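# Transfer 96-well plate from bench B1 to nest N1

## Task

Take the 96-well plate off bench spot B1 and put it in plate nest N1 so it lies flat within the nest's locators, with its well A1 (the cut-off corner) at the nest corner labelled A1. A drop of a few millimetres while setting it into N1 is acceptable, but a much larger drop there fails. The plate must stay in place without the robot holding it, so release it and move the gripper away at the end.

## Robot and tools

ROBOT. Two five-joint arms, left_arm and right_arm, each with a two-finger gripper. Either arm can do the job; the idle one may be parked out of the way. Each arm's joints in column order: waist (turns about the vertical base axis, counterclockwise from above as the angle rises), shoulder, elbow, wrist pitch (these three bend in one vertical plane through the waist axis), and wrist roll (spins the gripper about the finger direction). The fingers can therefore only tilt toward or away from their own base, never sideways. Stated joint ranges in radians: waist -6.283 to 6.283, shoulder -2.059 to 2.094, elbow -3.927 to 0.192, wrist pitch -1.693 to 3.142, wrist roll -6.283 to 6.283.

FRAME. Results use one shared scene frame in metres: origin on the tabletop between the arms, +x out over the table, +z up, left_arm on the +y side. Base poses: left_arm at (-0.057, +0.284, 0), quat_wxyz (+1.000, 0, 0, +0.010); right_arm at (+0.052, -0.331, 0), quat_wxyz (+0.997, 0, 0, +0.077). The arm names do not refer to image sides. The printed hand position is approximate and less accurate far from the base.

GRIPPER. Fingers point along the gripper's +z and close along its y. end_effector_position is the midpoint between closed pads, roughly 2 cm behind the fingertips; closing pushes the tips about 10 mm further along +z. Full opening is 84 mm between pads. Grip a plate only across its width, on the body above its flange; a pad pushed down over the flange can jam and may not come free by opening.

execute_actions. Argument actions is a list holding one item or nothing. An empty list just reports the current state. A move item is {"rows": [...], "steps": n} with n from 1 to 15 (default 15), each step being 1/30 s. Every row is 12 numbers: left_arm waist, shoulder, elbow, wrist pitch, wrist roll, opening, then the same six for right_arm, always all 12 even if one arm stays still. Joint values are absolute target angles in radians, in the same convention as the Joint positions line, not offsets. Opening is an absolute command from -1 (closed) to +1 (fully open). One row is used per step; if rows run out, the last one repeats. A wait item is {"steps": n} with n up to 300, counting from the previous result. Optional pictures (true/false) controls whether camera images come back. A target more than 0.010 rad beyond a joint's range, and further out than that joint's current angle, gets the whole call refused and nothing is sent. Real joint ends can differ by up to 0.010 rad; a target past the real end is clipped there and the result may say "joint sent to its limit" (possibly about an earlier, still running move). Missing that line does not prove more travel exists.

MOTION LIMITS. Joint targets advance at most 3.14 rad/s with about 0.16 s of acceleration, and all joints of one arm are timed to arrive together. Each step the sent target stays within 0.623 rad of the measured angle, and if targets would put the gripper over 70 mm from where it is, they are scaled back. Large moves therefore take several calls or time. The simulation keeps running while you compose a reply; arms keep heading for the last row until they settle or a step is HELD.

RESULTS. The state line, left_arm: … | right_arm: …, gives each gripper's end_effector_position, end_effector_quat_wxyz and linear/angular velocities. Joint positions and Joint velocities give per arm the five joints (rad, rad/s) then the pad gap (m; 0.084 open). grip_measured is the finger opening on the command scale. HELD marks steps where your row, or part of it, was not sent. "joint command not followed" means a clearance check altered or blocked joint targets; the rest of the row still ran. MOTOR HOT warns from 65 °C; at 80 °C an OVER-TEMPERATURE FAULT brakes that arm until it cools. A TORQUE FAULT (contact torque reaching a joint's load limit: waist 46, shoulder 46, elbow 27.6, wrist pitch 18.4, wrist roll 18.4 N m, held weight included) stops the arm, backs that joint off slightly, holds 10 s and drops the remainder of the call.

HOLDING. Keep commanding an opening clearly below grip_measured to squeeze; lower means harder, up to about 24 N per pad for parts up to about 6 cm wide. Closing fast can overshoot. Re-sending the read grip_measured still presses lightly; wider parts may slip.

zoom_image: camera is cam_left_wrist or cam_right_wrist (each 896x504); region is [x0, y0, x1, y1] in pixels from the top-left, at most 504 by 504, giving a closer view of that camera's latest image. Wrist camera frame: +z forward, +x image right, +y image down.

read_manual: section "licences" (default) returns URDF licence text; no motion.

finished_scene: pass scene, the current scene's number; it ends and grades that scene irreversibly and reports success. Replying without any tool call ends everything.

AVOID. Knocking or placing anything off the table, dropping the plate from height into N1, arms colliding or pressing on each other, hard pushes or slams, and leaving the plate supported only by the gripper. Loose objects may occasionally get nudged by outside disturbances. Typical order: look, open and approach above B1 with fingers across the plate width, descend, close, lift, carry over N1 with A1 oriented correctly, lower until nearly seated, open, retreat upward, check, then call finished_scene.

Each tool is called after "Request:" in YAML: its name, and indented under it one key for each argument.

## Session

Request:
execute_actions:
  actions: []

Scene clock: 0.00 s of 8400.00 s.
left_arm: end_effector_position=(+0.2444, +0.0140, +0.3108) grip_measured=+1.00 end_effector_quat_wxyz=(-0.040, +0.808, -0.527, -0.261) end_effector_velocity=(+0.000, -0.000, +0.000) end_effector_angular_velocity=(-0.000, -0.000, +0.000) | right_arm: end_effector_position=(+0.3321, -0.1235, +0.1971) grip_measured=+1.00 end_effector_quat_wxyz=(+0.036, +0.689, +0.620, +0.374) end_effector_velocity=(+0.000, -0.000, -0.000) end_effector_angular_velocity=(-0.000, -0.000, -0.000)
Joint positions: left_arm=[-0.751  0.233 -1.68   1.981  0.426  0.084] | right_arm=[ 0.484 -0.929  0.039  0.121 -0.828  0.084]
Joint velocities: left_arm=[ 0. -0. -0. -0.  0. -0.] | right_arm=[-0.     0.001 -0.    -0.001 -0.     0.   ]
Motor temperatures (°C, as the motors report them): left_arm=[31 31 34 38 37] | right_arm=[28 31 31 36 36]

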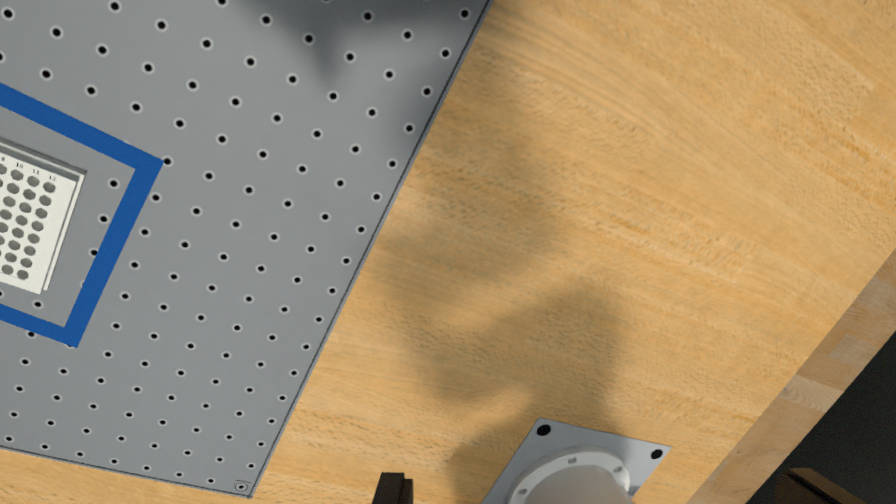

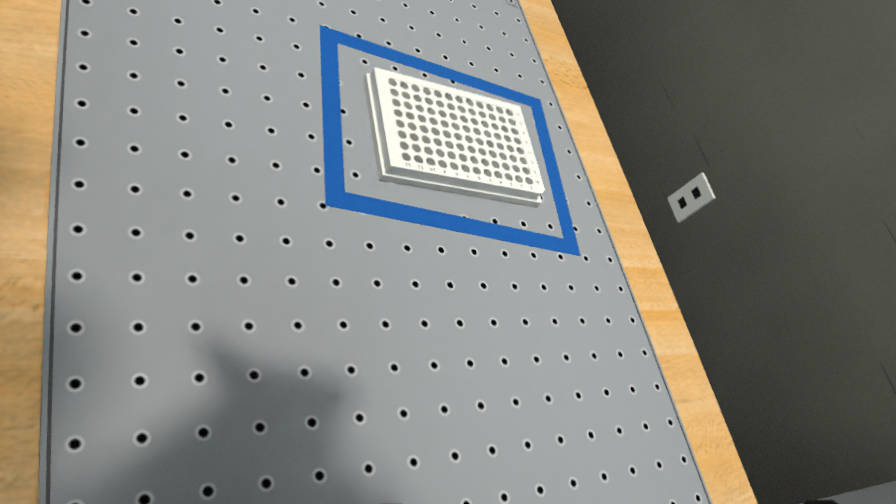

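Request:
execute_actions:
  actions:
    - {"rows":[[-0.02,-0.401,-1.242,1.643,0,1,-0.154,-0.929,0.039,0.121,0,1]],"steps":15}
  pictures: false

Request:
execute_actions:
  actions:
    - {"rows":[[-0.02,-0.401,-1.242,1.643,0,1,-0.154,-0.401,-1.242,1.643,0,1]],"steps":15}
  pictures: false

Request:
execute_actions:
  actions:
    - {"steps":30}

Scene clock: 10.50 s of 8400.00 s.
left_arm: end_effector_position=(+0.3008, +0.1674, +0.3683) grip_measured=+1.00 end_effector_quat_wxyz=(-0.008, +0.964, -0.243, -0.111) end_effector_velocity=(+0.044, +0.386, +0.116) end_effector_angular_velocity=(-0.102, -0.720, +1.567) | right_arm: end_effector_position=(+0.3983, -0.2897, +0.1970) grip_measured=+1.00 end_effector_quat_wxyz=(+0.010, +0.917, +0.135, +0.375) end_effector_velocity=(+0.047, -0.397, -0.001) end_effector_angular_velocity=(+1.126, +0.136, -2.319)
Joint positions: left_arm=[-0.335 -0.135 -1.426  1.784  0.178  0.084] | right_arm=[-0.035 -0.929  0.039  0.121 -0.173  0.084]
Joint velocities: left_arm=[ 1.012 -0.851  0.587 -0.452 -0.569  0.   ] | right_arm=[-1.147  0.001  0.001 -0.     1.631 -0.   ]
Motor temperatures (°C, as the motors report them): left_arm=[31 32 36 38 37] | right_arm=[28 31 33 36 36]
Steps of this call (steps 1 to 90: nothing new was sent; then 7.00 s passed at rest; steps 91 to 105: all 15 steps of this action). Readings (joint positions):
91: left_arm=[-0.750 0.233 -1.680 1.981 0.426] | right_arm=[0.484 -0.929 0.039 0.121 -0.827]
92: left_arm=[-0.745 0.228 -1.674 1.977 0.420] | right_arm=[0.478 -0.929 0.039 0.121 -0.820]
94: left_arm=[-0.700 0.183 -1.636 1.950 0.387] | right_arm=[0.425 -0.930 0.039 0.121 -0.765]
98: left_arm=[-0.565 0.057 -1.560 1.887 0.308] | right_arm=[0.248 -0.929 0.039 0.121 -0.575]
105: the state above

Scene clock: 11.00 s of 8400.00 s.
left_arm: end_effector_position=(+0.2935, +0.2826, +0.3993) grip_measured=+1.00 end_effector_quat_wxyz=(+0.000, +1.000, -0.003, -0.002) end_effector_velocity=(-0.001, +0.008, +0.000) end_effector_angular_velocity=(+0.000, -0.015, +0.041) | right_arm: end_effector_position=(+0.4672, -0.3282, +0.2882) grip_measured=+1.00 end_effector_quat_wxyz=(+0.000, +0.985, +0.007, +0.171) end_effector_velocity=(+0.058, -0.007, +0.376) end_effector_angular_velocity=(+0.005, +0.325, -0.037)
Joint positions: left_arm=[-0.024 -0.398 -1.243  1.644  0.001  0.084] | right_arm=[-0.147 -0.501 -0.725  0.883 -0.008  0.084]
Joint velocities: left_arm=[ 0.024 -0.018  0.017 -0.014 -0.017  0.   ] | right_arm=[-0.018  0.279 -1.433  1.478  0.021 -0.   ]
Motor temperatures (°C, as the motors report them): left_arm=[31 32 36 38 37] | right_arm=[28 31 33 36 36]
Steps of this call (steps 1 to 15: all 15 steps of this action). Readings (joint positions):
1: left_arm=[-0.301 -0.164 -1.406 1.769 0.159] | right_arm=[-0.071 -0.929 0.038 0.122 -0.122]
2: left_arm=[-0.267 -0.193 -1.386 1.754 0.140] | right_arm=[-0.098 -0.924 0.033 0.129 -0.082]
4: left_arm=[-0.198 -0.251 -1.346 1.723 0.101] | right_arm=[-0.124 -0.882 -0.019 0.186 -0.041]
8: left_arm=[-0.067 -0.362 -1.271 1.665 0.028] | right_arm=[-0.139 -0.652 -0.315 0.476 -0.017]
15: the state above

Scene clock: 12.00 s of 8400.00 s.
left_arm: end_effector_position=(+0.2933, +0.2839, +0.4003) grip_measured=+1.00 end_effector_quat_wxyz=(+0.000, +1.000, -0.000, -0.000) end_effector_velocity=(-0.000, -0.000, -0.000) end_effector_angular_velocity=(+0.000, +0.000, +0.000) | right_arm: end_effector_position=(+0.4024, -0.3311, +0.4002) grip_measured=+1.00 end_effector_quat_wxyz=(+0.000, +1.000, +0.000, -0.000) end_effector_velocity=(+0.000, -0.000, +0.001) end_effector_angular_velocity=(+0.000, -0.002, -0.001)
Joint positions: left_arm=[-0.02  -0.401 -1.242  1.643  0.     0.084] | right_arm=[-0.154 -0.401 -1.242  1.643 -0.     0.084]
Joint velocities: left_arm=[-0.  0.  0. -0. -0. -0.] | right_arm=[-0.001 -0.    -0.002  0.    -0.     0.   ]
Motor temperatures (°C, as the motors report them): left_arm=[31 32 36 38 37] | right_arm=[28 31 33 36 36]
Steps of this call (steps 1 to 30: the robot went on to your last target). Readings (joint positions):
1: left_arm=[-0.023 -0.398 -1.242 1.644 0.001] | right_arm=[-0.147 -0.492 -0.773 0.934 -0.007]
2: left_arm=[-0.022 -0.399 -1.242 1.644 0.001] | right_arm=[-0.148 -0.482 -0.821 0.990 -0.006]
4: left_arm=[-0.022 -0.399 -1.242 1.643 0.000] | right_arm=[-0.149 -0.464 -0.920 1.119 -0.005]
8: left_arm=[-0.021 -0.400 -1.242 1.643 0.000] | right_arm=[-0.152 -0.428 -1.107 1.417 -0.002]
30: the state above

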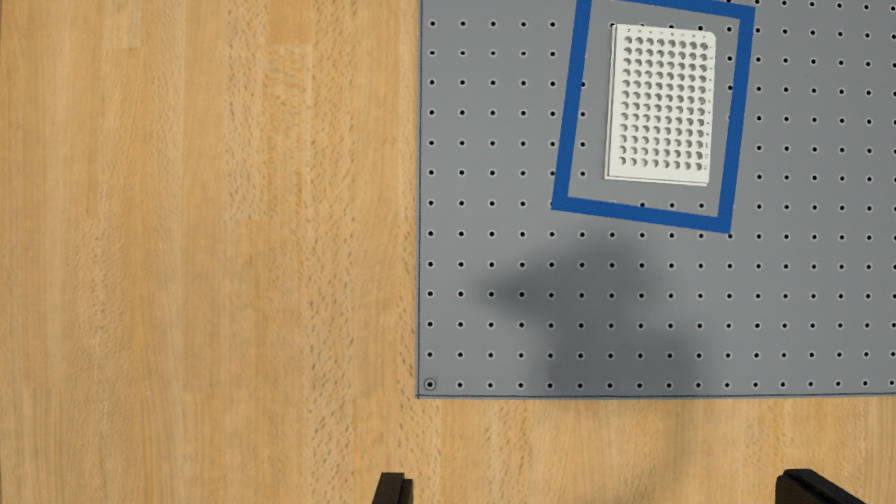

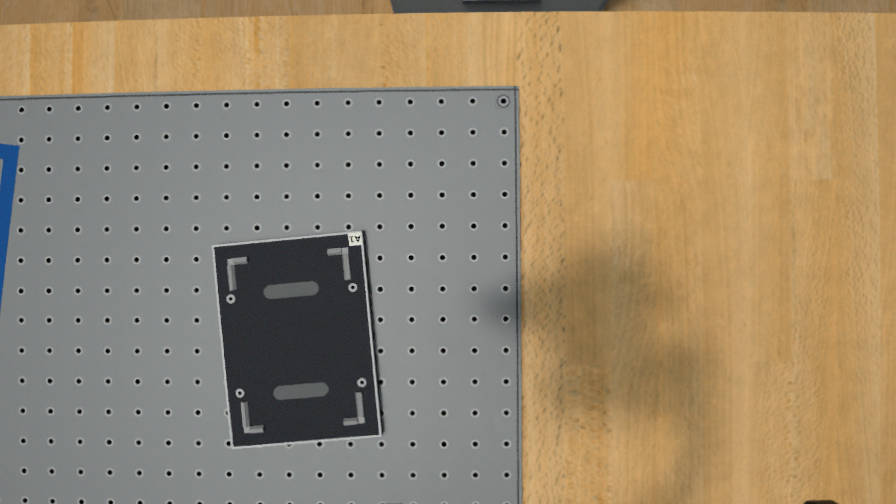

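Request:
execute_actions:
  actions:
    - {"rows":[[1.3,-0.401,-1.242,1.643,0,1,0.2,-0.2,-1.3,1.5,0.4,1]],"steps":15}
  pictures: false

Request:
execute_actions:
  actions:
    - {"rows":[[1.3,-0.401,-1.242,1.643,0,1,0.735,0.359,-1.527,1.168,0.95,1]],"steps":15}
  pictures: false

Request:
execute_actions:
  actions:
    - {"steps":30}

Scene clock: 20.00 s of 8400.00 s.
left_arm: end_effector_position=(+0.2504, +0.4519, +0.4002) grip_measured=+1.00 end_effector_quat_wxyz=(+0.000, +0.969, +0.248, -0.000) end_effector_velocity=(-0.198, +0.363, +0.001) end_effector_angular_velocity=(+0.001, -0.002, +1.180) | right_arm: end_effector_position=(+0.4443, -0.1914, +0.3585) grip_measured=+1.00 end_effector_quat_wxyz=(+0.001, +1.000, -0.021, -0.002) end_effector_velocity=(+0.010, +0.074, -0.012) end_effector_angular_velocity=(+0.010, -0.030, -0.054)
Joint positions: left_arm=[ 0.48  -0.401 -1.242  1.643 -0.     0.084] | right_arm=[ 0.188 -0.206 -1.296  1.506  0.384  0.084]
Joint velocities: left_arm=[ 1.18  -0.    -0.001 -0.001  0.     0.   ] | right_arm=[ 0.159  0.082 -0.04  -0.074  0.213  0.   ]
Motor temperatures (°C, as the motors report them): left_arm=[31 32 37 38 37] | right_arm=[28 31 34 36 36]
Steps of this call (steps 1 to 15: the robot went on to your last target; steps 16 to 90: nothing new was sent; then 4.50 s passed at rest; steps 91 to 105: all 15 steps of this action). Readings (joint positions):
91: left_arm=[-0.020 -0.401 -1.242 1.643 0.000] | right_arm=[-0.154 -0.401 -1.242 1.643 0.001]
92: left_arm=[-0.014 -0.401 -1.242 1.643 0.000] | right_arm=[-0.148 -0.398 -1.243 1.640 0.008]
94: left_arm=[0.037 -0.401 -1.242 1.643 0.000] | right_arm=[-0.104 -0.374 -1.253 1.621 0.061]
98: left_arm=[0.204 -0.401 -1.242 1.643 -0.000] | right_arm=[0.031 -0.295 -1.271 1.568 0.209]
105: the state above

Scene clock: 20.50 s of 8400.00 s.
left_arm: end_effector_position=(+0.1047, +0.5947, +0.4003) grip_measured=+1.00 end_effector_quat_wxyz=(+0.000, +0.855, +0.519, -0.000) end_effector_velocity=(-0.368, +0.191, +0.000) end_effector_angular_velocity=(-0.000, +0.000, +1.183) | right_arm: end_effector_position=(+0.4586, -0.0154, +0.2776) grip_measured=+1.00 end_effector_quat_wxyz=(-0.000, +1.000, -0.027, +0.000) end_effector_velocity=(-0.066, +0.388, -0.208) end_effector_angular_velocity=(-0.003, +0.003, -0.016)
Joint positions: left_arm=[ 1.071 -0.401 -1.242  1.643 -0.     0.084] | right_arm=[ 0.506  0.122 -1.431  1.309  0.715  0.084]
Joint velocities: left_arm=[ 1.183 -0.    -0.     0.001  0.    -0.   ] | right_arm=[ 0.673  0.699 -0.282 -0.413  0.689  0.   ]
Motor temperatures (°C, as the motors report them): left_arm=[31 32 37 38 37] | right_arm=[28 31 34 36 36]
Steps of this call (steps 1 to 15: all 15 steps of this action). Readings (joint positions):
1: left_arm=[0.520 -0.401 -1.242 1.643 -0.000] | right_arm=[0.193 -0.203 -1.298 1.504 0.390]
2: left_arm=[0.559 -0.401 -1.242 1.643 -0.000] | right_arm=[0.200 -0.197 -1.302 1.498 0.401]
4: left_arm=[0.638 -0.401 -1.242 1.643 -0.000] | right_arm=[0.243 -0.155 -1.325 1.470 0.447]
8: left_arm=[0.796 -0.401 -1.242 1.643 -0.000] | right_arm=[0.344 -0.046 -1.363 1.409 0.549]
15: the state above

Scene clock: 21.50 s of 8400.00 s.
left_arm: end_effector_position=(+0.0300, +0.6232, +0.4003) grip_measured=+1.00 end_effector_quat_wxyz=(+0.000, +0.790, +0.613, +0.000) end_effector_velocity=(-0.000, +0.000, -0.000) end_effector_angular_velocity=(+0.000, -0.000, +0.000) | right_arm: end_effector_position=(+0.4124, +0.1126, +0.2003) grip_measured=+1.00 end_effector_quat_wxyz=(-0.000, +1.000, -0.030, +0.000) end_effector_velocity=(-0.001, +0.001, -0.001) end_effector_angular_velocity=(-0.001, +0.001, +0.001)
Joint positions: left_arm=[ 1.3   -0.401 -1.242  1.643  0.     0.084] | right_arm=[ 0.735  0.359 -1.527  1.168  0.95   0.084]
Joint velocities: left_arm=[ 0.  0.  0. -0.  0. -0.] | right_arm=[ 0.002  0.002  0.    -0.001  0.001 -0.   ]
Motor temperatures (°C, as the motors report them): left_arm=[31 32 37 38 37] | right_arm=[28 31 34 36 36]
Steps of this call (steps 1 to 30: the robot went on to your last target). Readings (joint positions):
1: left_arm=[1.111 -0.401 -1.242 1.643 -0.000] | right_arm=[0.529 0.145 -1.441 1.295 0.738]
2: left_arm=[1.150 -0.401 -1.242 1.643 -0.000] | right_arm=[0.551 0.168 -1.450 1.281 0.761]
4: left_arm=[1.224 -0.401 -1.242 1.643 -0.000] | right_arm=[0.595 0.214 -1.468 1.254 0.806]
8: left_arm=[1.288 -0.401 -1.242 1.643 -0.000] | right_arm=[0.681 0.303 -1.504 1.202 0.894]
30: the state above
All arms were judged still, so your last target was given up. Only a new action makes them travel on or press farther. Fingers that are still opening or closing keep moving.

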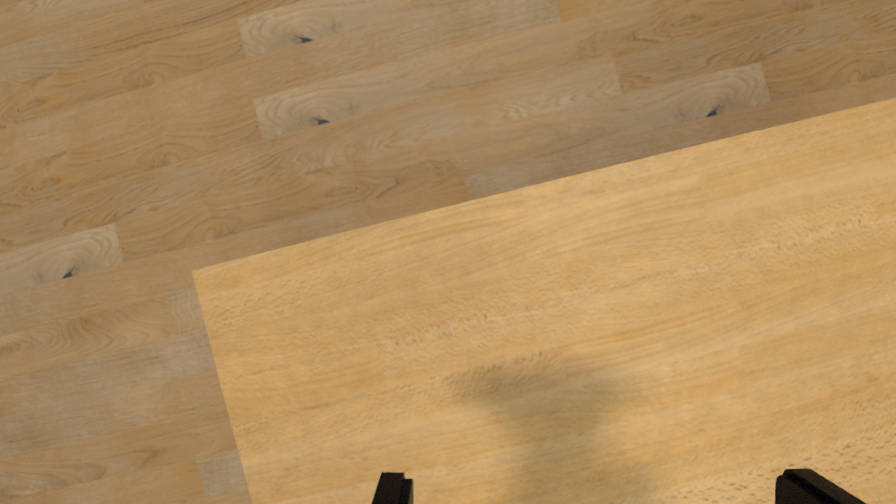

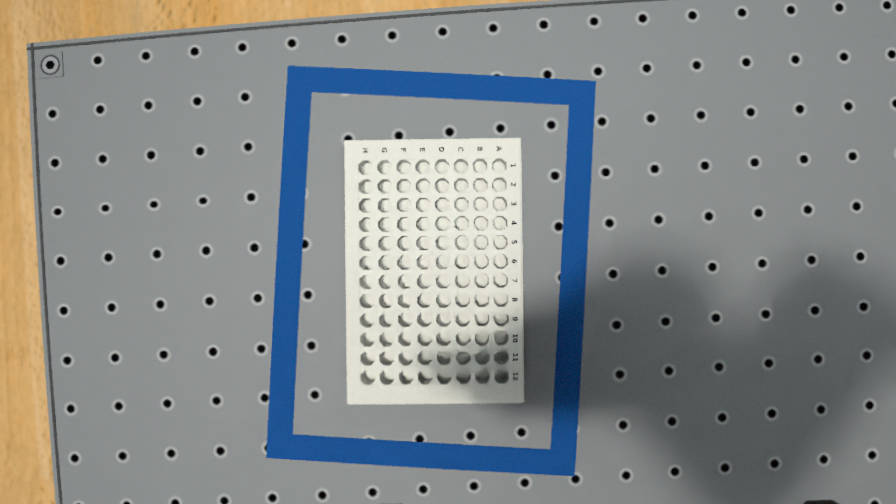

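Request:
zoom_image:
  camera: "cam_right_wrist"
  region: [320, 120, 560, 260]

Region (320, 120, 560, 260) of cam_right_wrist's 896x504 image, scaled by 2.100, with more detail than that image has; it fills the top 294 rows of this view, and the rest is white.

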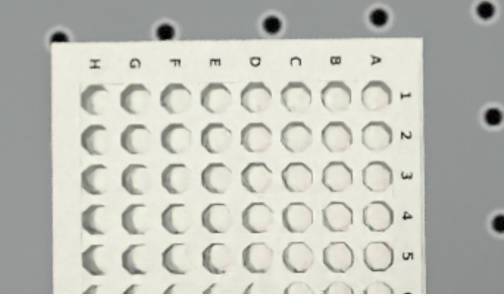

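Request:
execute_actions:
  actions:
    - {"rows":[[1.3,-0.401,-1.242,1.643,0,1,0.6965,0.7348,-1.7474,1.0126,0.899,1]],"steps":15}
  pictures: false

Request:
execute_actions:
  actions:
    - {"steps":20}

Scene clock: 30.30 s of 8400.00 s.
left_arm: end_effector_position=(+0.0300, +0.6232, +0.4003) grip_measured=+1.00 end_effector_quat_wxyz=(+0.000, +0.790, +0.613, +0.000) end_effector_velocity=(-0.001, +0.000, -0.000) end_effector_angular_velocity=(-0.000, +0.000, +0.003) | right_arm: end_effector_position=(+0.4702, +0.1459, +0.0751) grip_measured=+1.00 end_effector_quat_wxyz=(+0.003, +1.000, -0.025, -0.003) end_effector_velocity=(+0.033, +0.032, -0.002) end_effector_angular_velocity=(+0.077, -0.067, +0.014)
Joint positions: left_arm=[ 1.3   -0.401 -1.242  1.643 -0.     0.084] | right_arm=[ 0.697  0.728 -1.738  1.018  0.901  0.084]
Joint velocities: left_arm=[ 0.002 -0.     0.     0.    -0.    -0.   ] | right_arm=[-0.006  0.089 -0.124 -0.068 -0.02   0.   ]
Motor temperatures (°C, as the motors report them): left_arm=[31 32 38 38 37] | right_arm=[28 32 34 36 36]
Steps of this call (steps 1 to 90: nothing new was sent; then 5.30 s passed at rest; steps 91 to 105: all 15 steps of this action). Readings (joint positions):
91: left_arm=[1.300 -0.401 -1.242 1.643 0.000] | right_arm=[0.735 0.359 -1.527 1.168 0.950]
92: left_arm=[1.300 -0.401 -1.242 1.643 -0.000] | right_arm=[0.734 0.365 -1.532 1.165 0.949]
94: left_arm=[1.300 -0.401 -1.242 1.643 0.000] | right_arm=[0.730 0.412 -1.567 1.142 0.942]
98: left_arm=[1.300 -0.401 -1.242 1.643 0.000] | right_arm=[0.713 0.570 -1.648 1.082 0.922]
105: the state above

Scene clock: 30.97 s of 8400.00 s.
left_arm: end_effector_position=(+0.0300, +0.6232, +0.4003) grip_measured=+1.00 end_effector_quat_wxyz=(+0.000, +0.790, +0.613, +0.000) end_effector_velocity=(-0.000, -0.000, -0.000) end_effector_angular_velocity=(-0.001, +0.000, +0.000) | right_arm: end_effector_position=(+0.4730, +0.1484, +0.0752) grip_measured=+1.00 end_effector_quat_wxyz=(-0.000, +1.000, -0.024, +0.000) end_effector_velocity=(-0.001, -0.001, -0.002) end_effector_angular_velocity=(-0.003, +0.002, +0.000)
Joint positions: left_arm=[ 1.3   -0.401 -1.242  1.643  0.     0.084] | right_arm=[ 0.697  0.735 -1.747  1.013  0.899  0.084]
Joint velocities: left_arm=[ 0.     0.     0.001 -0.    -0.     0.   ] | right_arm=[ 0.     0.002  0.001  0.001 -0.    -0.   ]
Motor temperatures (°C, as the motors report them): left_arm=[31 32 38 38 37] | right_arm=[28 32 34 36 36]
Steps of this call (steps 1 to 15: the robot went on to your last target; steps 16 to 20: nothing new was sent). Readings (joint positions):
1: left_arm=[1.300 -0.401 -1.242 1.643 0.000] | right_arm=[0.697 0.730 -1.741 1.016 0.900]
2: left_arm=[1.300 -0.401 -1.242 1.643 -0.000] | right_arm=[0.697 0.730 -1.745 1.015 0.900]
4: left_arm=[1.300 -0.401 -1.242 1.643 -0.000] | right_arm=[0.697 0.730 -1.748 1.013 0.899]
8: left_arm=[1.300 -0.401 -1.242 1.643 -0.000] | right_arm=[0.697 0.733 -1.748 1.013 0.899]
20: the state above
All arms were judged still, so your last target was given up. Only a new action makes them travel on or press farther. Fingers that are still opening or closing keep moving.

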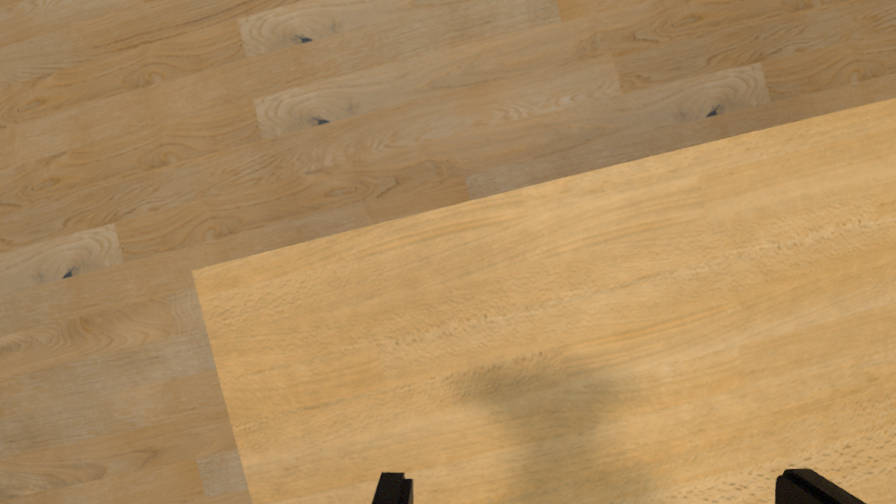

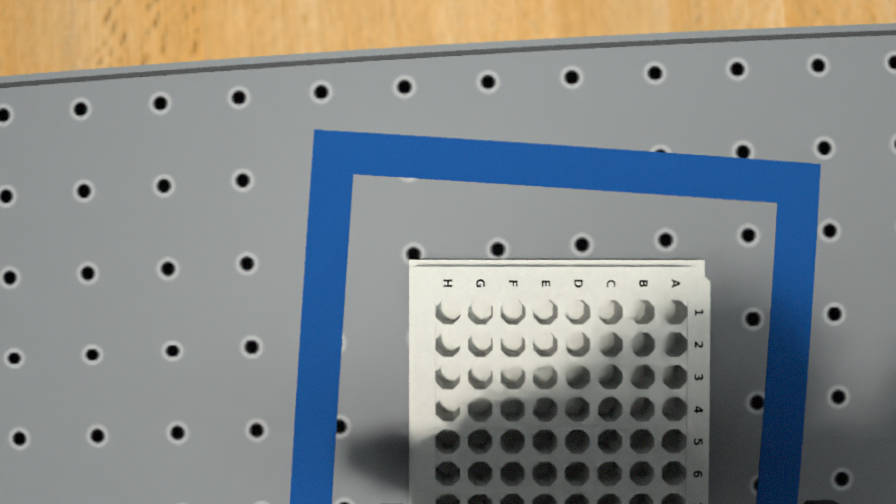

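Request:
zoom_image:
  camera: "cam_right_wrist"
  region: [360, 244, 860, 504]

Request:
zoom_image:
  camera: "cam_right_wrist"
  region: [370, 424, 470, 504]

Request:
zoom_image:
  camera: "cam_right_wrist"
  region: [390, 250, 470, 320]

Region (360, 244, 860, 504) of cam_right_wrist's 896x504 image, scaled by 1.008, with more detail than that image has; it fills the top 262 rows of this view, and the rest is white.

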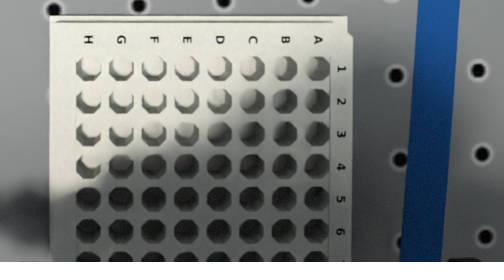

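Region (370, 424, 470, 504) of cam_right_wrist's 896x504 image, scaled by 5.040, with more detail than that image has; it fills the top 403 rows of this view, and the rest is white.

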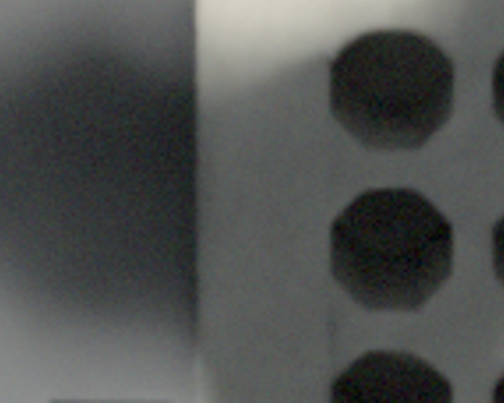

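Region (390, 250, 470, 320) of cam_right_wrist's 896x504 image, scaled by 6.300, with more detail than that image has; it fills the top 441 rows of this view, and the rest is white.

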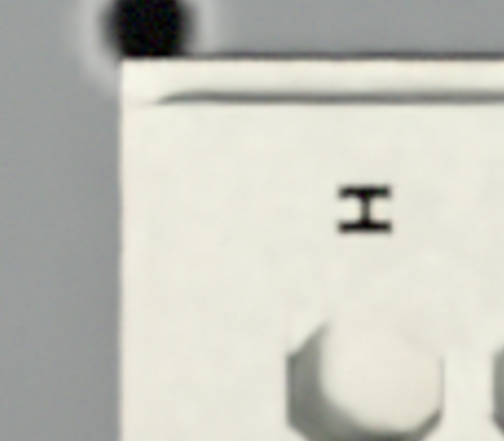

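Request:
execute_actions:
  actions:
    - {"rows":[[1.3,-0.401,-1.242,1.643,0,1,0.6975,0.7821,-1.737,0.9549,0.900,1]],"steps":15}
  pictures: false

Request:
execute_actions:
  actions:
    - {"steps":15}

Scene clock: 41.33 s of 8400.00 s.
left_arm: end_effector_position=(+0.0300, +0.6232, +0.4003) grip_measured=+1.00 end_effector_quat_wxyz=(+0.000, +0.790, +0.613, +0.000) end_effector_velocity=(-0.000, +0.000, -0.000) end_effector_angular_velocity=(-0.000, +0.000, +0.001) | right_arm: end_effector_position=(+0.4734, +0.1499, +0.0462) grip_measured=+1.00 end_effector_quat_wxyz=(-0.001, +1.000, -0.024, +0.001) end_effector_velocity=(-0.005, -0.006, -0.012) end_effector_angular_velocity=(-0.018, +0.016, -0.000)
Joint positions: left_arm=[ 1.3   -0.401 -1.242  1.643  0.     0.084] | right_arm=[ 0.697  0.781 -1.738  0.955  0.9    0.084]
Joint velocities: left_arm=[ 0.001  0.     0.    -0.    -0.     0.   ] | right_arm=[-0.     0.011  0.012  0.    -0.    -0.   ]
Motor temperatures (°C, as the motors report them): left_arm=[31 32 38 39 37] | right_arm=[28 32 35 36 36]
Steps of this call (steps 1 to 90: nothing new was sent; then 6.87 s passed at rest; steps 91 to 105: all 15 steps of this action). Readings (joint positions):
91: left_arm=[1.300 -0.401 -1.242 1.643 0.000] | right_arm=[0.697 0.735 -1.747 1.012 0.899]
92: left_arm=[1.300 -0.401 -1.242 1.643 -0.000] | right_arm=[0.697 0.739 -1.747 1.005 0.899]
94: left_arm=[1.300 -0.401 -1.242 1.643 -0.000] | right_arm=[0.697 0.758 -1.745 0.979 0.900]
98: left_arm=[1.300 -0.401 -1.242 1.643 -0.000] | right_arm=[0.697 0.783 -1.734 0.960 0.900]
105: the state above

Scene clock: 41.83 s of 8400.00 s.
left_arm: end_effector_position=(+0.0300, +0.6232, +0.4003) grip_measured=+1.00 end_effector_quat_wxyz=(+0.000, +0.790, +0.613, +0.000) end_effector_velocity=(-0.000, +0.000, -0.000) end_effector_angular_velocity=(-0.000, +0.000, +0.000) | right_arm: end_effector_position=(+0.4730, +0.1494, +0.0451) grip_measured=+1.00 end_effector_quat_wxyz=(-0.000, +1.000, -0.024, +0.000) end_effector_velocity=(-0.001, -0.000, -0.001) end_effector_angular_velocity=(-0.002, +0.002, -0.000)
Joint positions: left_arm=[ 1.3   -0.401 -1.242  1.643  0.     0.084] | right_arm=[ 0.697  0.782 -1.737  0.955  0.9    0.084]
Joint velocities: left_arm=[ 0.001  0.     0.001 -0.     0.     0.   ] | right_arm=[ 0.     0.002 -0.     0.001  0.    -0.   ]
Motor temperatures (°C, as the motors report them): left_arm=[31 32 38 39 37] | right_arm=[28 32 35 36 36]
Steps of this call (steps 1 to 15: the robot went on to your last target). Readings (joint positions):
1: left_arm=[1.300 -0.401 -1.242 1.643 0.000] | right_arm=[0.697 0.781 -1.738 0.955 0.900]
2: left_arm=[1.300 -0.401 -1.242 1.643 -0.000] | right_arm=[0.697 0.782 -1.737 0.955 0.900]
4: left_arm=[1.300 -0.401 -1.242 1.643 0.000] | right_arm=[0.697 0.782 -1.737 0.955 0.900]
8: left_arm=[1.300 -0.401 -1.242 1.643 0.000] | right_arm=[0.697 0.782 -1.737 0.955 0.900]
15: the state above
All arms were judged still, so your last target was given up. Only a new action makes them travel on or press farther. Fingers that are still opening or closing keep moving.

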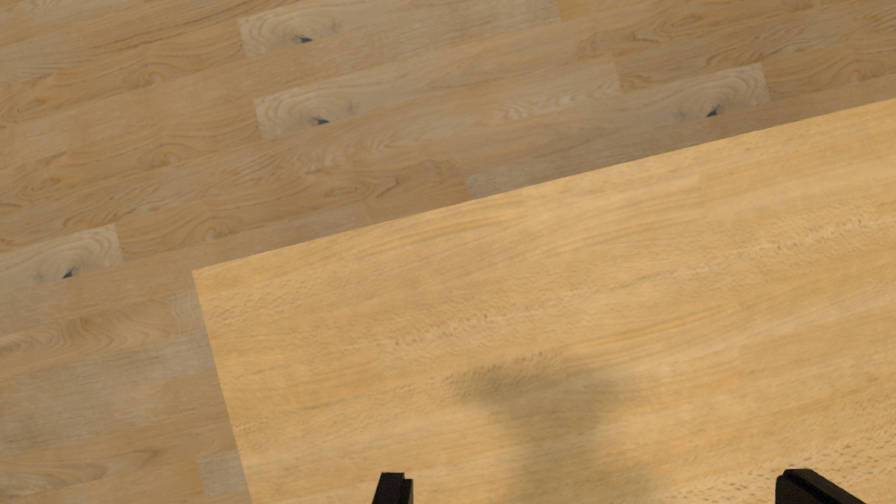

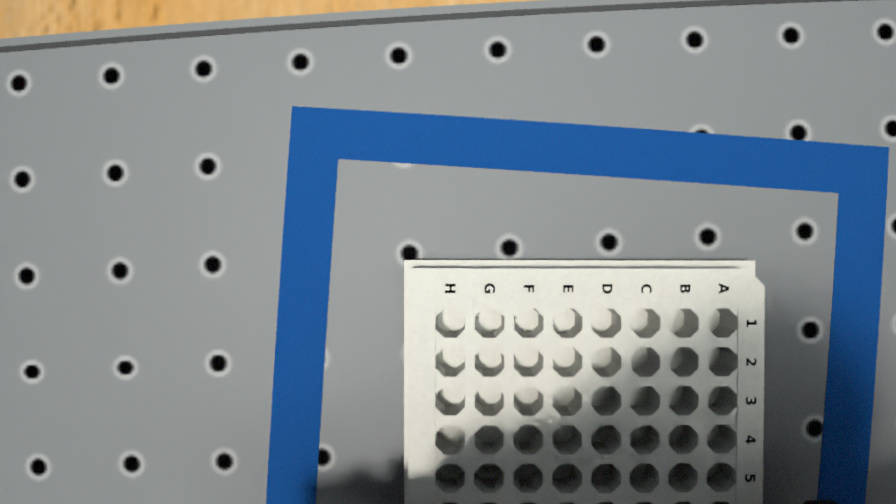

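Request:
zoom_image:
  camera: "cam_right_wrist"
  region: [370, 454, 470, 504]

Request:
zoom_image:
  camera: "cam_right_wrist"
  region: [740, 454, 840, 504]

Region (370, 454, 470, 504) of cam_right_wrist's 896x504 image, scaled by 5.040, with more detail than that image has.

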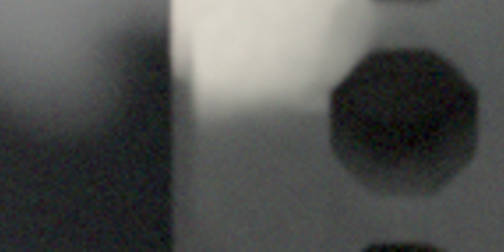

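Region (740, 454, 840, 504) of cam_right_wrist's 896x504 image, scaled by 5.040, with more detail than that image has.

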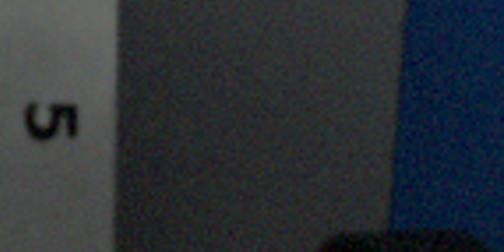

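Request:
execute_actions:
  actions:
    - {"rows":[[1.3,-0.401,-1.242,1.643,0,1,0.698,0.7825,-1.7378,0.9553,0.9005,1],[1.3,-0.401,-1.242,1.643,0,1,0.698,0.7825,-1.7378,0.9553,0.9005,1],[1.3,-0.401,-1.242,1.643,0,1,0.698,0.7825,-1.7378,0.9553,0.9005,1],[1.3,-0.401,-1.242,1.643,0,1,0.698,0.785,-1.7376,0.9526,0.9005,1],[1.3,-0.401,-1.242,1.643,0,1,0.698,0.7875,-1.7374,0.9499,0.9005,1],[1.3,-0.401,-1.242,1.643,0,1,0.698,0.790,-1.7372,0.9472,0.9005,1],[1.3,-0.401,-1.242,1.643,0,1,0.698,0.7925,-1.737,0.9445,0.9005,1],[1.3,-0.401,-1.242,1.643,0,1,0.698,0.795,-1.7368,0.9418,0.9005,1],[1.3,-0.401,-1.242,1.643,0,1,0.698,0.7975,-1.7366,0.9391,0.9005,1],[1.3,-0.401,-1.242,1.643,0,1,0.698,0.800,-1.7364,0.9364,0.9005,1],[1.3,-0.401,-1.242,1.643,0,1,0.698,0.803,-1.7363,0.9333,0.9005,1]],"steps":15}
  pictures: false

Request:
execute_actions:
  actions:
    - {"steps":15}

Scene clock: 51.47 s of 8400.00 s.
left_arm: end_effector_position=(+0.0300, +0.6232, +0.4003) grip_measured=+1.00 end_effector_quat_wxyz=(+0.000, +0.790, +0.613, +0.000) end_effector_velocity=(-0.000, -0.000, -0.000) end_effector_angular_velocity=(-0.001, +0.000, -0.000) | right_arm: end_effector_position=(+0.4737, +0.1508, +0.0359) grip_measured=+1.00 end_effector_quat_wxyz=(-0.001, +1.000, -0.024, +0.001) end_effector_velocity=(+0.003, +0.005, -0.001) end_effector_angular_velocity=(+0.013, -0.012, +0.004)
Joint positions: left_arm=[ 1.3   -0.401 -1.242  1.643  0.     0.084] | right_arm=[ 0.698  0.8   -1.738  0.935  0.9    0.084]
Joint velocities: left_arm=[-0.     0.     0.001 -0.     0.     0.   ] | right_arm=[ 0.001  0.008 -0.008 -0.018 -0.002  0.   ]
Motor temperatures (°C, as the motors report them): left_arm=[31 32 38 39 37] | right_arm=[28 33 35 36 36]
Steps of this call (steps 1 to 90: nothing new was sent; then 6.13 s passed at rest; steps 91 to 105: all 15 steps of this action). Readings (joint positions):
91: left_arm=[1.300 -0.401 -1.242 1.643 -0.000] | right_arm=[0.698 0.782 -1.737 0.955 0.900]
92: left_arm=[1.300 -0.401 -1.242 1.643 -0.000] | right_arm=[0.698 0.782 -1.737 0.955 0.900]
94: left_arm=[1.300 -0.401 -1.242 1.643 0.000] | right_arm=[0.698 0.782 -1.738 0.955 0.900]
98: left_arm=[1.300 -0.401 -1.242 1.643 0.000] | right_arm=[0.698 0.787 -1.738 0.949 0.900]
105: the state above

Scene clock: 51.97 s of 8400.00 s.
left_arm: end_effector_position=(+0.0300, +0.6232, +0.4003) grip_measured=+1.00 end_effector_quat_wxyz=(+0.000, +0.790, +0.613, +0.000) end_effector_velocity=(+0.000, +0.000, +0.000) end_effector_angular_velocity=(+0.000, -0.000, -0.001) | right_arm: end_effector_position=(+0.4737, +0.1509, +0.0350) grip_measured=+1.00 end_effector_quat_wxyz=(-0.002, +1.000, -0.024, +0.001) end_effector_velocity=(-0.000, -0.001, -0.001) end_effector_angular_velocity=(-0.003, +0.002, -0.001)
Joint positions: left_arm=[ 1.3   -0.401 -1.242  1.643  0.     0.084] | right_arm=[ 0.698  0.801 -1.738  0.933  0.9    0.084]
Joint velocities: left_arm=[-0.001  0.    -0.    -0.    -0.    -0.   ] | right_arm=[-0.001  0.001  0.001  0.001  0.     0.   ]
Motor temperatures (°C, as the motors report them): left_arm=[31 32 38 39 37] | right_arm=[28 33 35 36 36]
Steps of this call (steps 1 to 15: the robot went on to your last target). Readings (joint positions):
1: left_arm=[1.300 -0.401 -1.242 1.643 0.000] | right_arm=[0.698 0.800 -1.738 0.934 0.900]
2: left_arm=[1.300 -0.401 -1.242 1.643 -0.000] | right_arm=[0.698 0.800 -1.738 0.934 0.900]
4: left_arm=[1.300 -0.401 -1.242 1.643 -0.000] | right_arm=[0.698 0.800 -1.738 0.933 0.900]
8: left_arm=[1.300 -0.401 -1.242 1.643 0.000] | right_arm=[0.698 0.801 -1.738 0.933 0.900]
15: the state above
All arms were judged still, so your last target was given up. Only a new action makes them travel on or press farther. Fingers that are still opening or closing keep moving.

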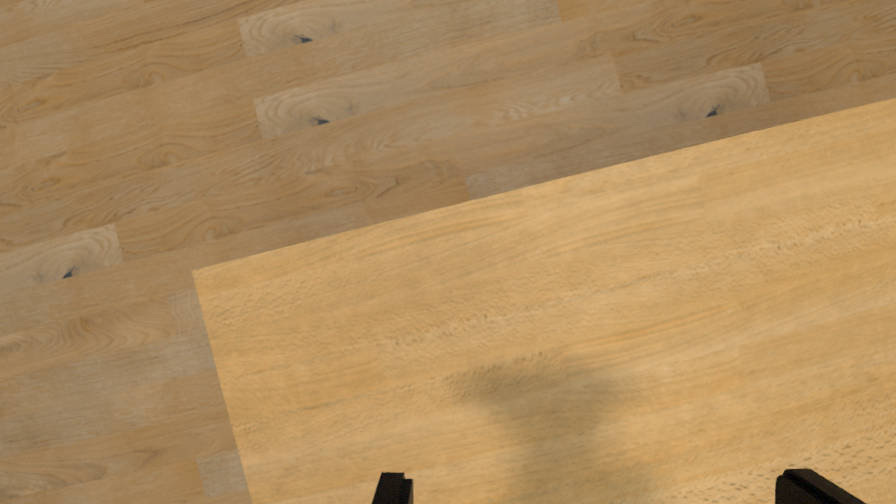

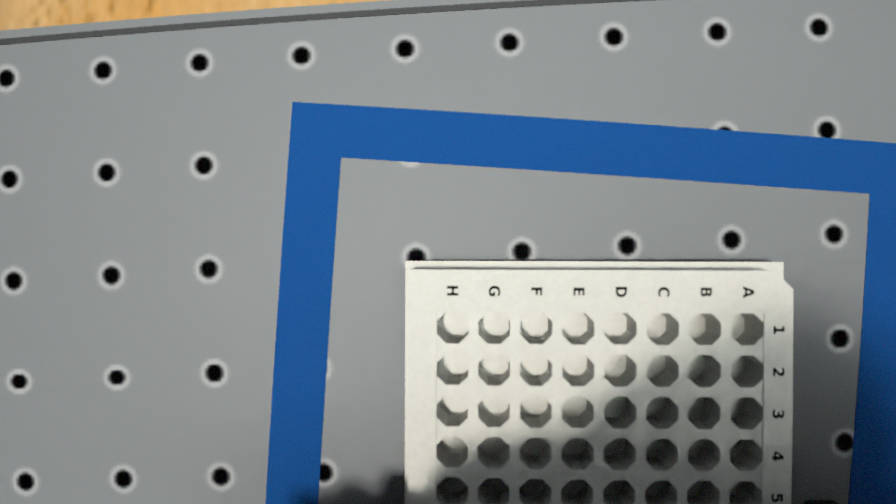

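Request:
execute_actions:
  actions:
    - {"rows":[[1.3,-0.401,-1.242,1.643,0,1,0.698,0.801,-1.738,0.935,0.9005,0.85]],"steps":15}

Request:
zoom_image:
  camera: "cam_right_wrist"
  region: [360, 404, 860, 504]

Scene clock: 58.93 s of 8400.00 s.
left_arm: end_effector_position=(+0.0300, +0.6232, +0.4003) grip_measured=+1.00 end_effector_quat_wxyz=(+0.000, +0.790, +0.613, +0.000) end_effector_velocity=(+0.000, +0.000, +0.000) end_effector_angular_velocity=(+0.001, -0.000, +0.000) | right_arm: end_effector_position=(+0.4735, +0.1511, +0.0359) grip_measured=+0.87 end_effector_quat_wxyz=(-0.002, +1.000, -0.024, +0.001) end_effector_velocity=(-0.000, -0.000, -0.000) end_effector_angular_velocity=(-0.001, +0.001, -0.000)
Joint positions: left_arm=[ 1.3   -0.401 -1.242  1.643 -0.     0.084] | right_arm=[ 0.699  0.8   -1.738  0.935  0.9    0.079]
Joint velocities: left_arm=[ 0.    -0.    -0.001 -0.    -0.     0.   ] | right_arm=[-0.    -0.     0.     0.002 -0.     0.   ]
Motor temperatures (°C, as the motors report them): left_arm=[31 32 38 39 37] | right_arm=[28 32 34 36 36]
Steps of this call (steps 1 to 90: nothing new was sent; then 3.47 s passed at rest; steps 91 to 105: all 15 steps of this action). Readings (joint positions):
91: left_arm=[1.300 -0.401 -1.242 1.643 0.000] | right_arm=[0.698 0.801 -1.737 0.933 0.900]
92: left_arm=[1.300 -0.401 -1.242 1.643 -0.000] | right_arm=[0.699 0.800 -1.738 0.933 0.900]
94: left_arm=[1.300 -0.401 -1.242 1.643 0.000] | right_arm=[0.699 0.800 -1.738 0.934 0.900]
98: left_arm=[1.300 -0.401 -1.242 1.643 -0.000] | right_arm=[0.699 0.800 -1.738 0.934 0.900]
105: the state above

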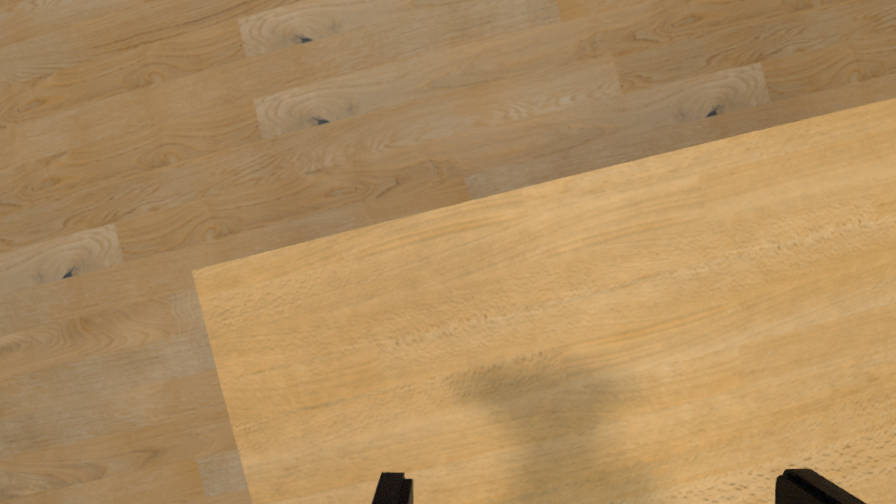

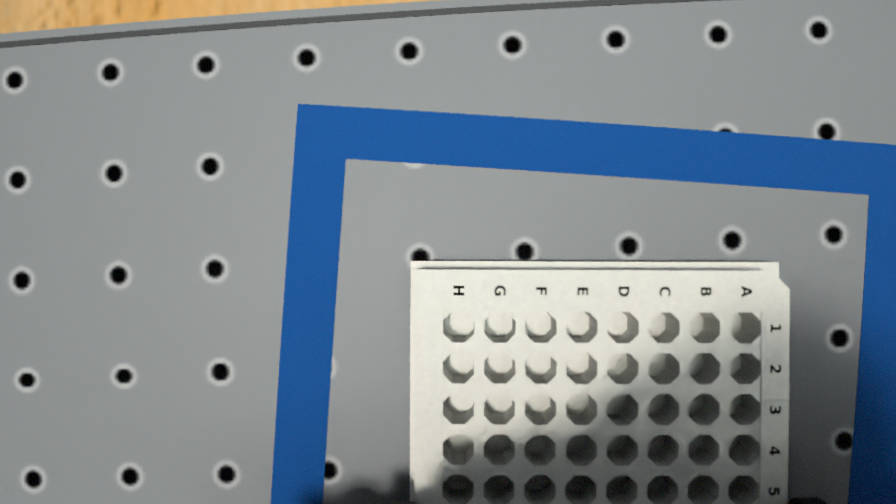

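Region (360, 404, 860, 504) of cam_right_wrist's 896x504 image, scaled by 1.008, with more detail than that image has; it fills the top 101 rows of this view, and the rest is white.

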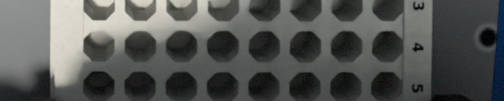

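Request:
execute_actions:
  actions:
    - {"rows":[[1.3,-0.401,-1.242,1.643,0,1,0.698,0.79,-1.742,0.952,0.9005,1],[1.3,-0.401,-1.242,1.643,0,1,0.698,0.79,-1.742,0.952,0.9005,1],[1.3,-0.401,-1.242,1.643,0,1,0.698,0.79,-1.742,0.952,0.9005,1],[1.3,-0.401,-1.242,1.643,0,1,0.698,0.79,-1.742,0.952,0.9005,1],[1.3,-0.401,-1.242,1.643,0,1,0.698,0.79,-1.742,0.952,0.9005,1],[1.3,-0.401,-1.242,1.643,0,1,0.7001,0.7941,-1.758,0.9639,0.9023,1]],"steps":15}
  pictures: false

Request:
execute_actions:
  actions:
    - {"steps":15}

Scene clock: 67.50 s of 8400.00 s.
left_arm: end_effector_position=(+0.0300, +0.6232, +0.4003) grip_measured=+1.00 end_effector_quat_wxyz=(+0.000, +0.790, +0.613, +0.000) end_effector_velocity=(-0.001, -0.000, -0.000) end_effector_angular_velocity=(-0.001, +0.000, +0.002) | right_arm: end_effector_position=(+0.4725, +0.1511, +0.0419) grip_measured=+1.00 end_effector_quat_wxyz=(+0.003, +1.000, -0.024, -0.002) end_effector_velocity=(+0.012, +0.015, +0.028) end_effector_angular_velocity=(+0.047, -0.041, +0.001)
Joint positions: left_arm=[ 1.3   -0.401 -1.242  1.643  0.     0.084] | right_arm=[ 0.7    0.797 -1.755  0.965  0.902  0.084]
Joint velocities: left_arm=[ 0.002 -0.     0.     0.001  0.     0.   ] | right_arm=[ 0.001 -0.023 -0.032 -0.007  0.     0.   ]
Motor temperatures (°C, as the motors report them): left_arm=[31 32 38 39 37] | right_arm=[28 32 33 36 36]
Steps of this call (steps 1 to 15: the robot went on to your last target; steps 16 to 90: nothing new was sent; then 5.07 s passed at rest; steps 91 to 105: all 15 steps of this action). Readings (joint positions):
91: left_arm=[1.300 -0.401 -1.242 1.643 0.000] | right_arm=[0.698 0.799 -1.738 0.936 0.901]
92: left_arm=[1.300 -0.401 -1.242 1.643 0.000] | right_arm=[0.697 0.799 -1.737 0.939 0.901]
94: left_arm=[1.300 -0.401 -1.242 1.643 -0.000] | right_arm=[0.696 0.797 -1.736 0.947 0.901]
98: left_arm=[1.300 -0.401 -1.242 1.643 -0.000] | right_arm=[0.697 0.798 -1.743 0.959 0.902]
105: the state above

Scene clock: 68.00 s of 8400.00 s.
left_arm: end_effector_position=(+0.0300, +0.6232, +0.4003) grip_measured=+1.00 end_effector_quat_wxyz=(+0.000, +0.790, +0.613, +0.000) end_effector_velocity=(-0.000, +0.000, +0.000) end_effector_angular_velocity=(+0.000, -0.000, +0.001) | right_arm: end_effector_position=(+0.4738, +0.1528, +0.0450) grip_measured=+1.00 end_effector_quat_wxyz=(+0.000, +1.000, -0.024, -0.000) end_effector_velocity=(+0.000, +0.000, +0.001) end_effector_angular_velocity=(+0.001, -0.001, -0.000)
Joint positions: left_arm=[ 1.3   -0.401 -1.242  1.643 -0.     0.084] | right_arm=[ 0.7    0.794 -1.758  0.964  0.902  0.084]
Joint velocities: left_arm=[ 0.001 -0.    -0.     0.    -0.    -0.   ] | right_arm=[ 0.    -0.001 -0.001  0.     0.     0.   ]
Motor temperatures (°C, as the motors report them): left_arm=[31 32 38 39 37] | right_arm=[28 32 33 36 36]
Steps of this call (steps 1 to 15: the robot went on to your last target). Readings (joint positions):
1: left_arm=[1.300 -0.401 -1.242 1.643 -0.000] | right_arm=[0.700 0.796 -1.756 0.965 0.902]
2: left_arm=[1.300 -0.401 -1.242 1.643 0.000] | right_arm=[0.700 0.796 -1.756 0.965 0.902]
4: left_arm=[1.300 -0.401 -1.242 1.643 0.000] | right_arm=[0.700 0.795 -1.757 0.964 0.902]
8: left_arm=[1.300 -0.401 -1.242 1.643 0.000] | right_arm=[0.700 0.795 -1.758 0.964 0.902]
15: the state above
All arms were judged still, so your last target was given up. Only a new action makes them travel on or press farther. Fingers that are still opening or closing keep moving.

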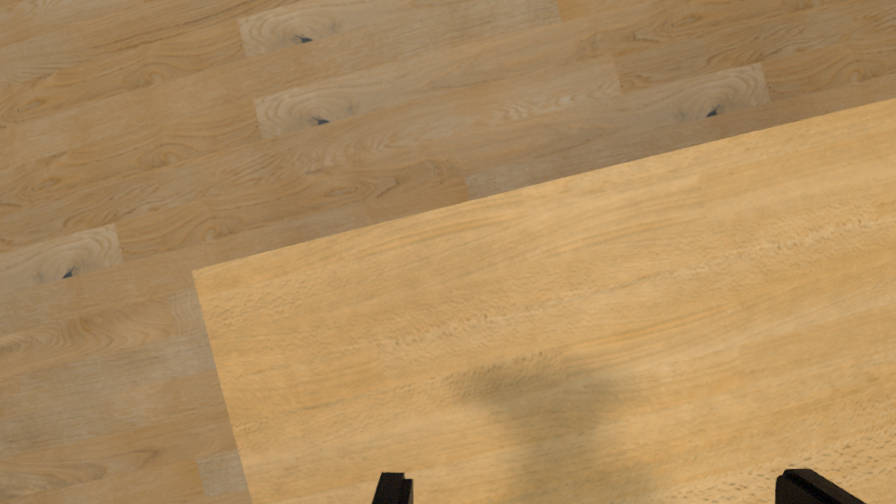

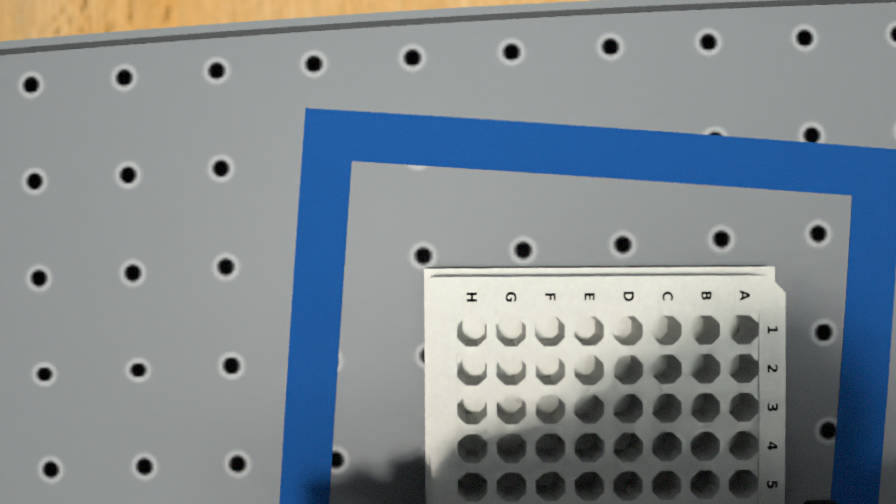

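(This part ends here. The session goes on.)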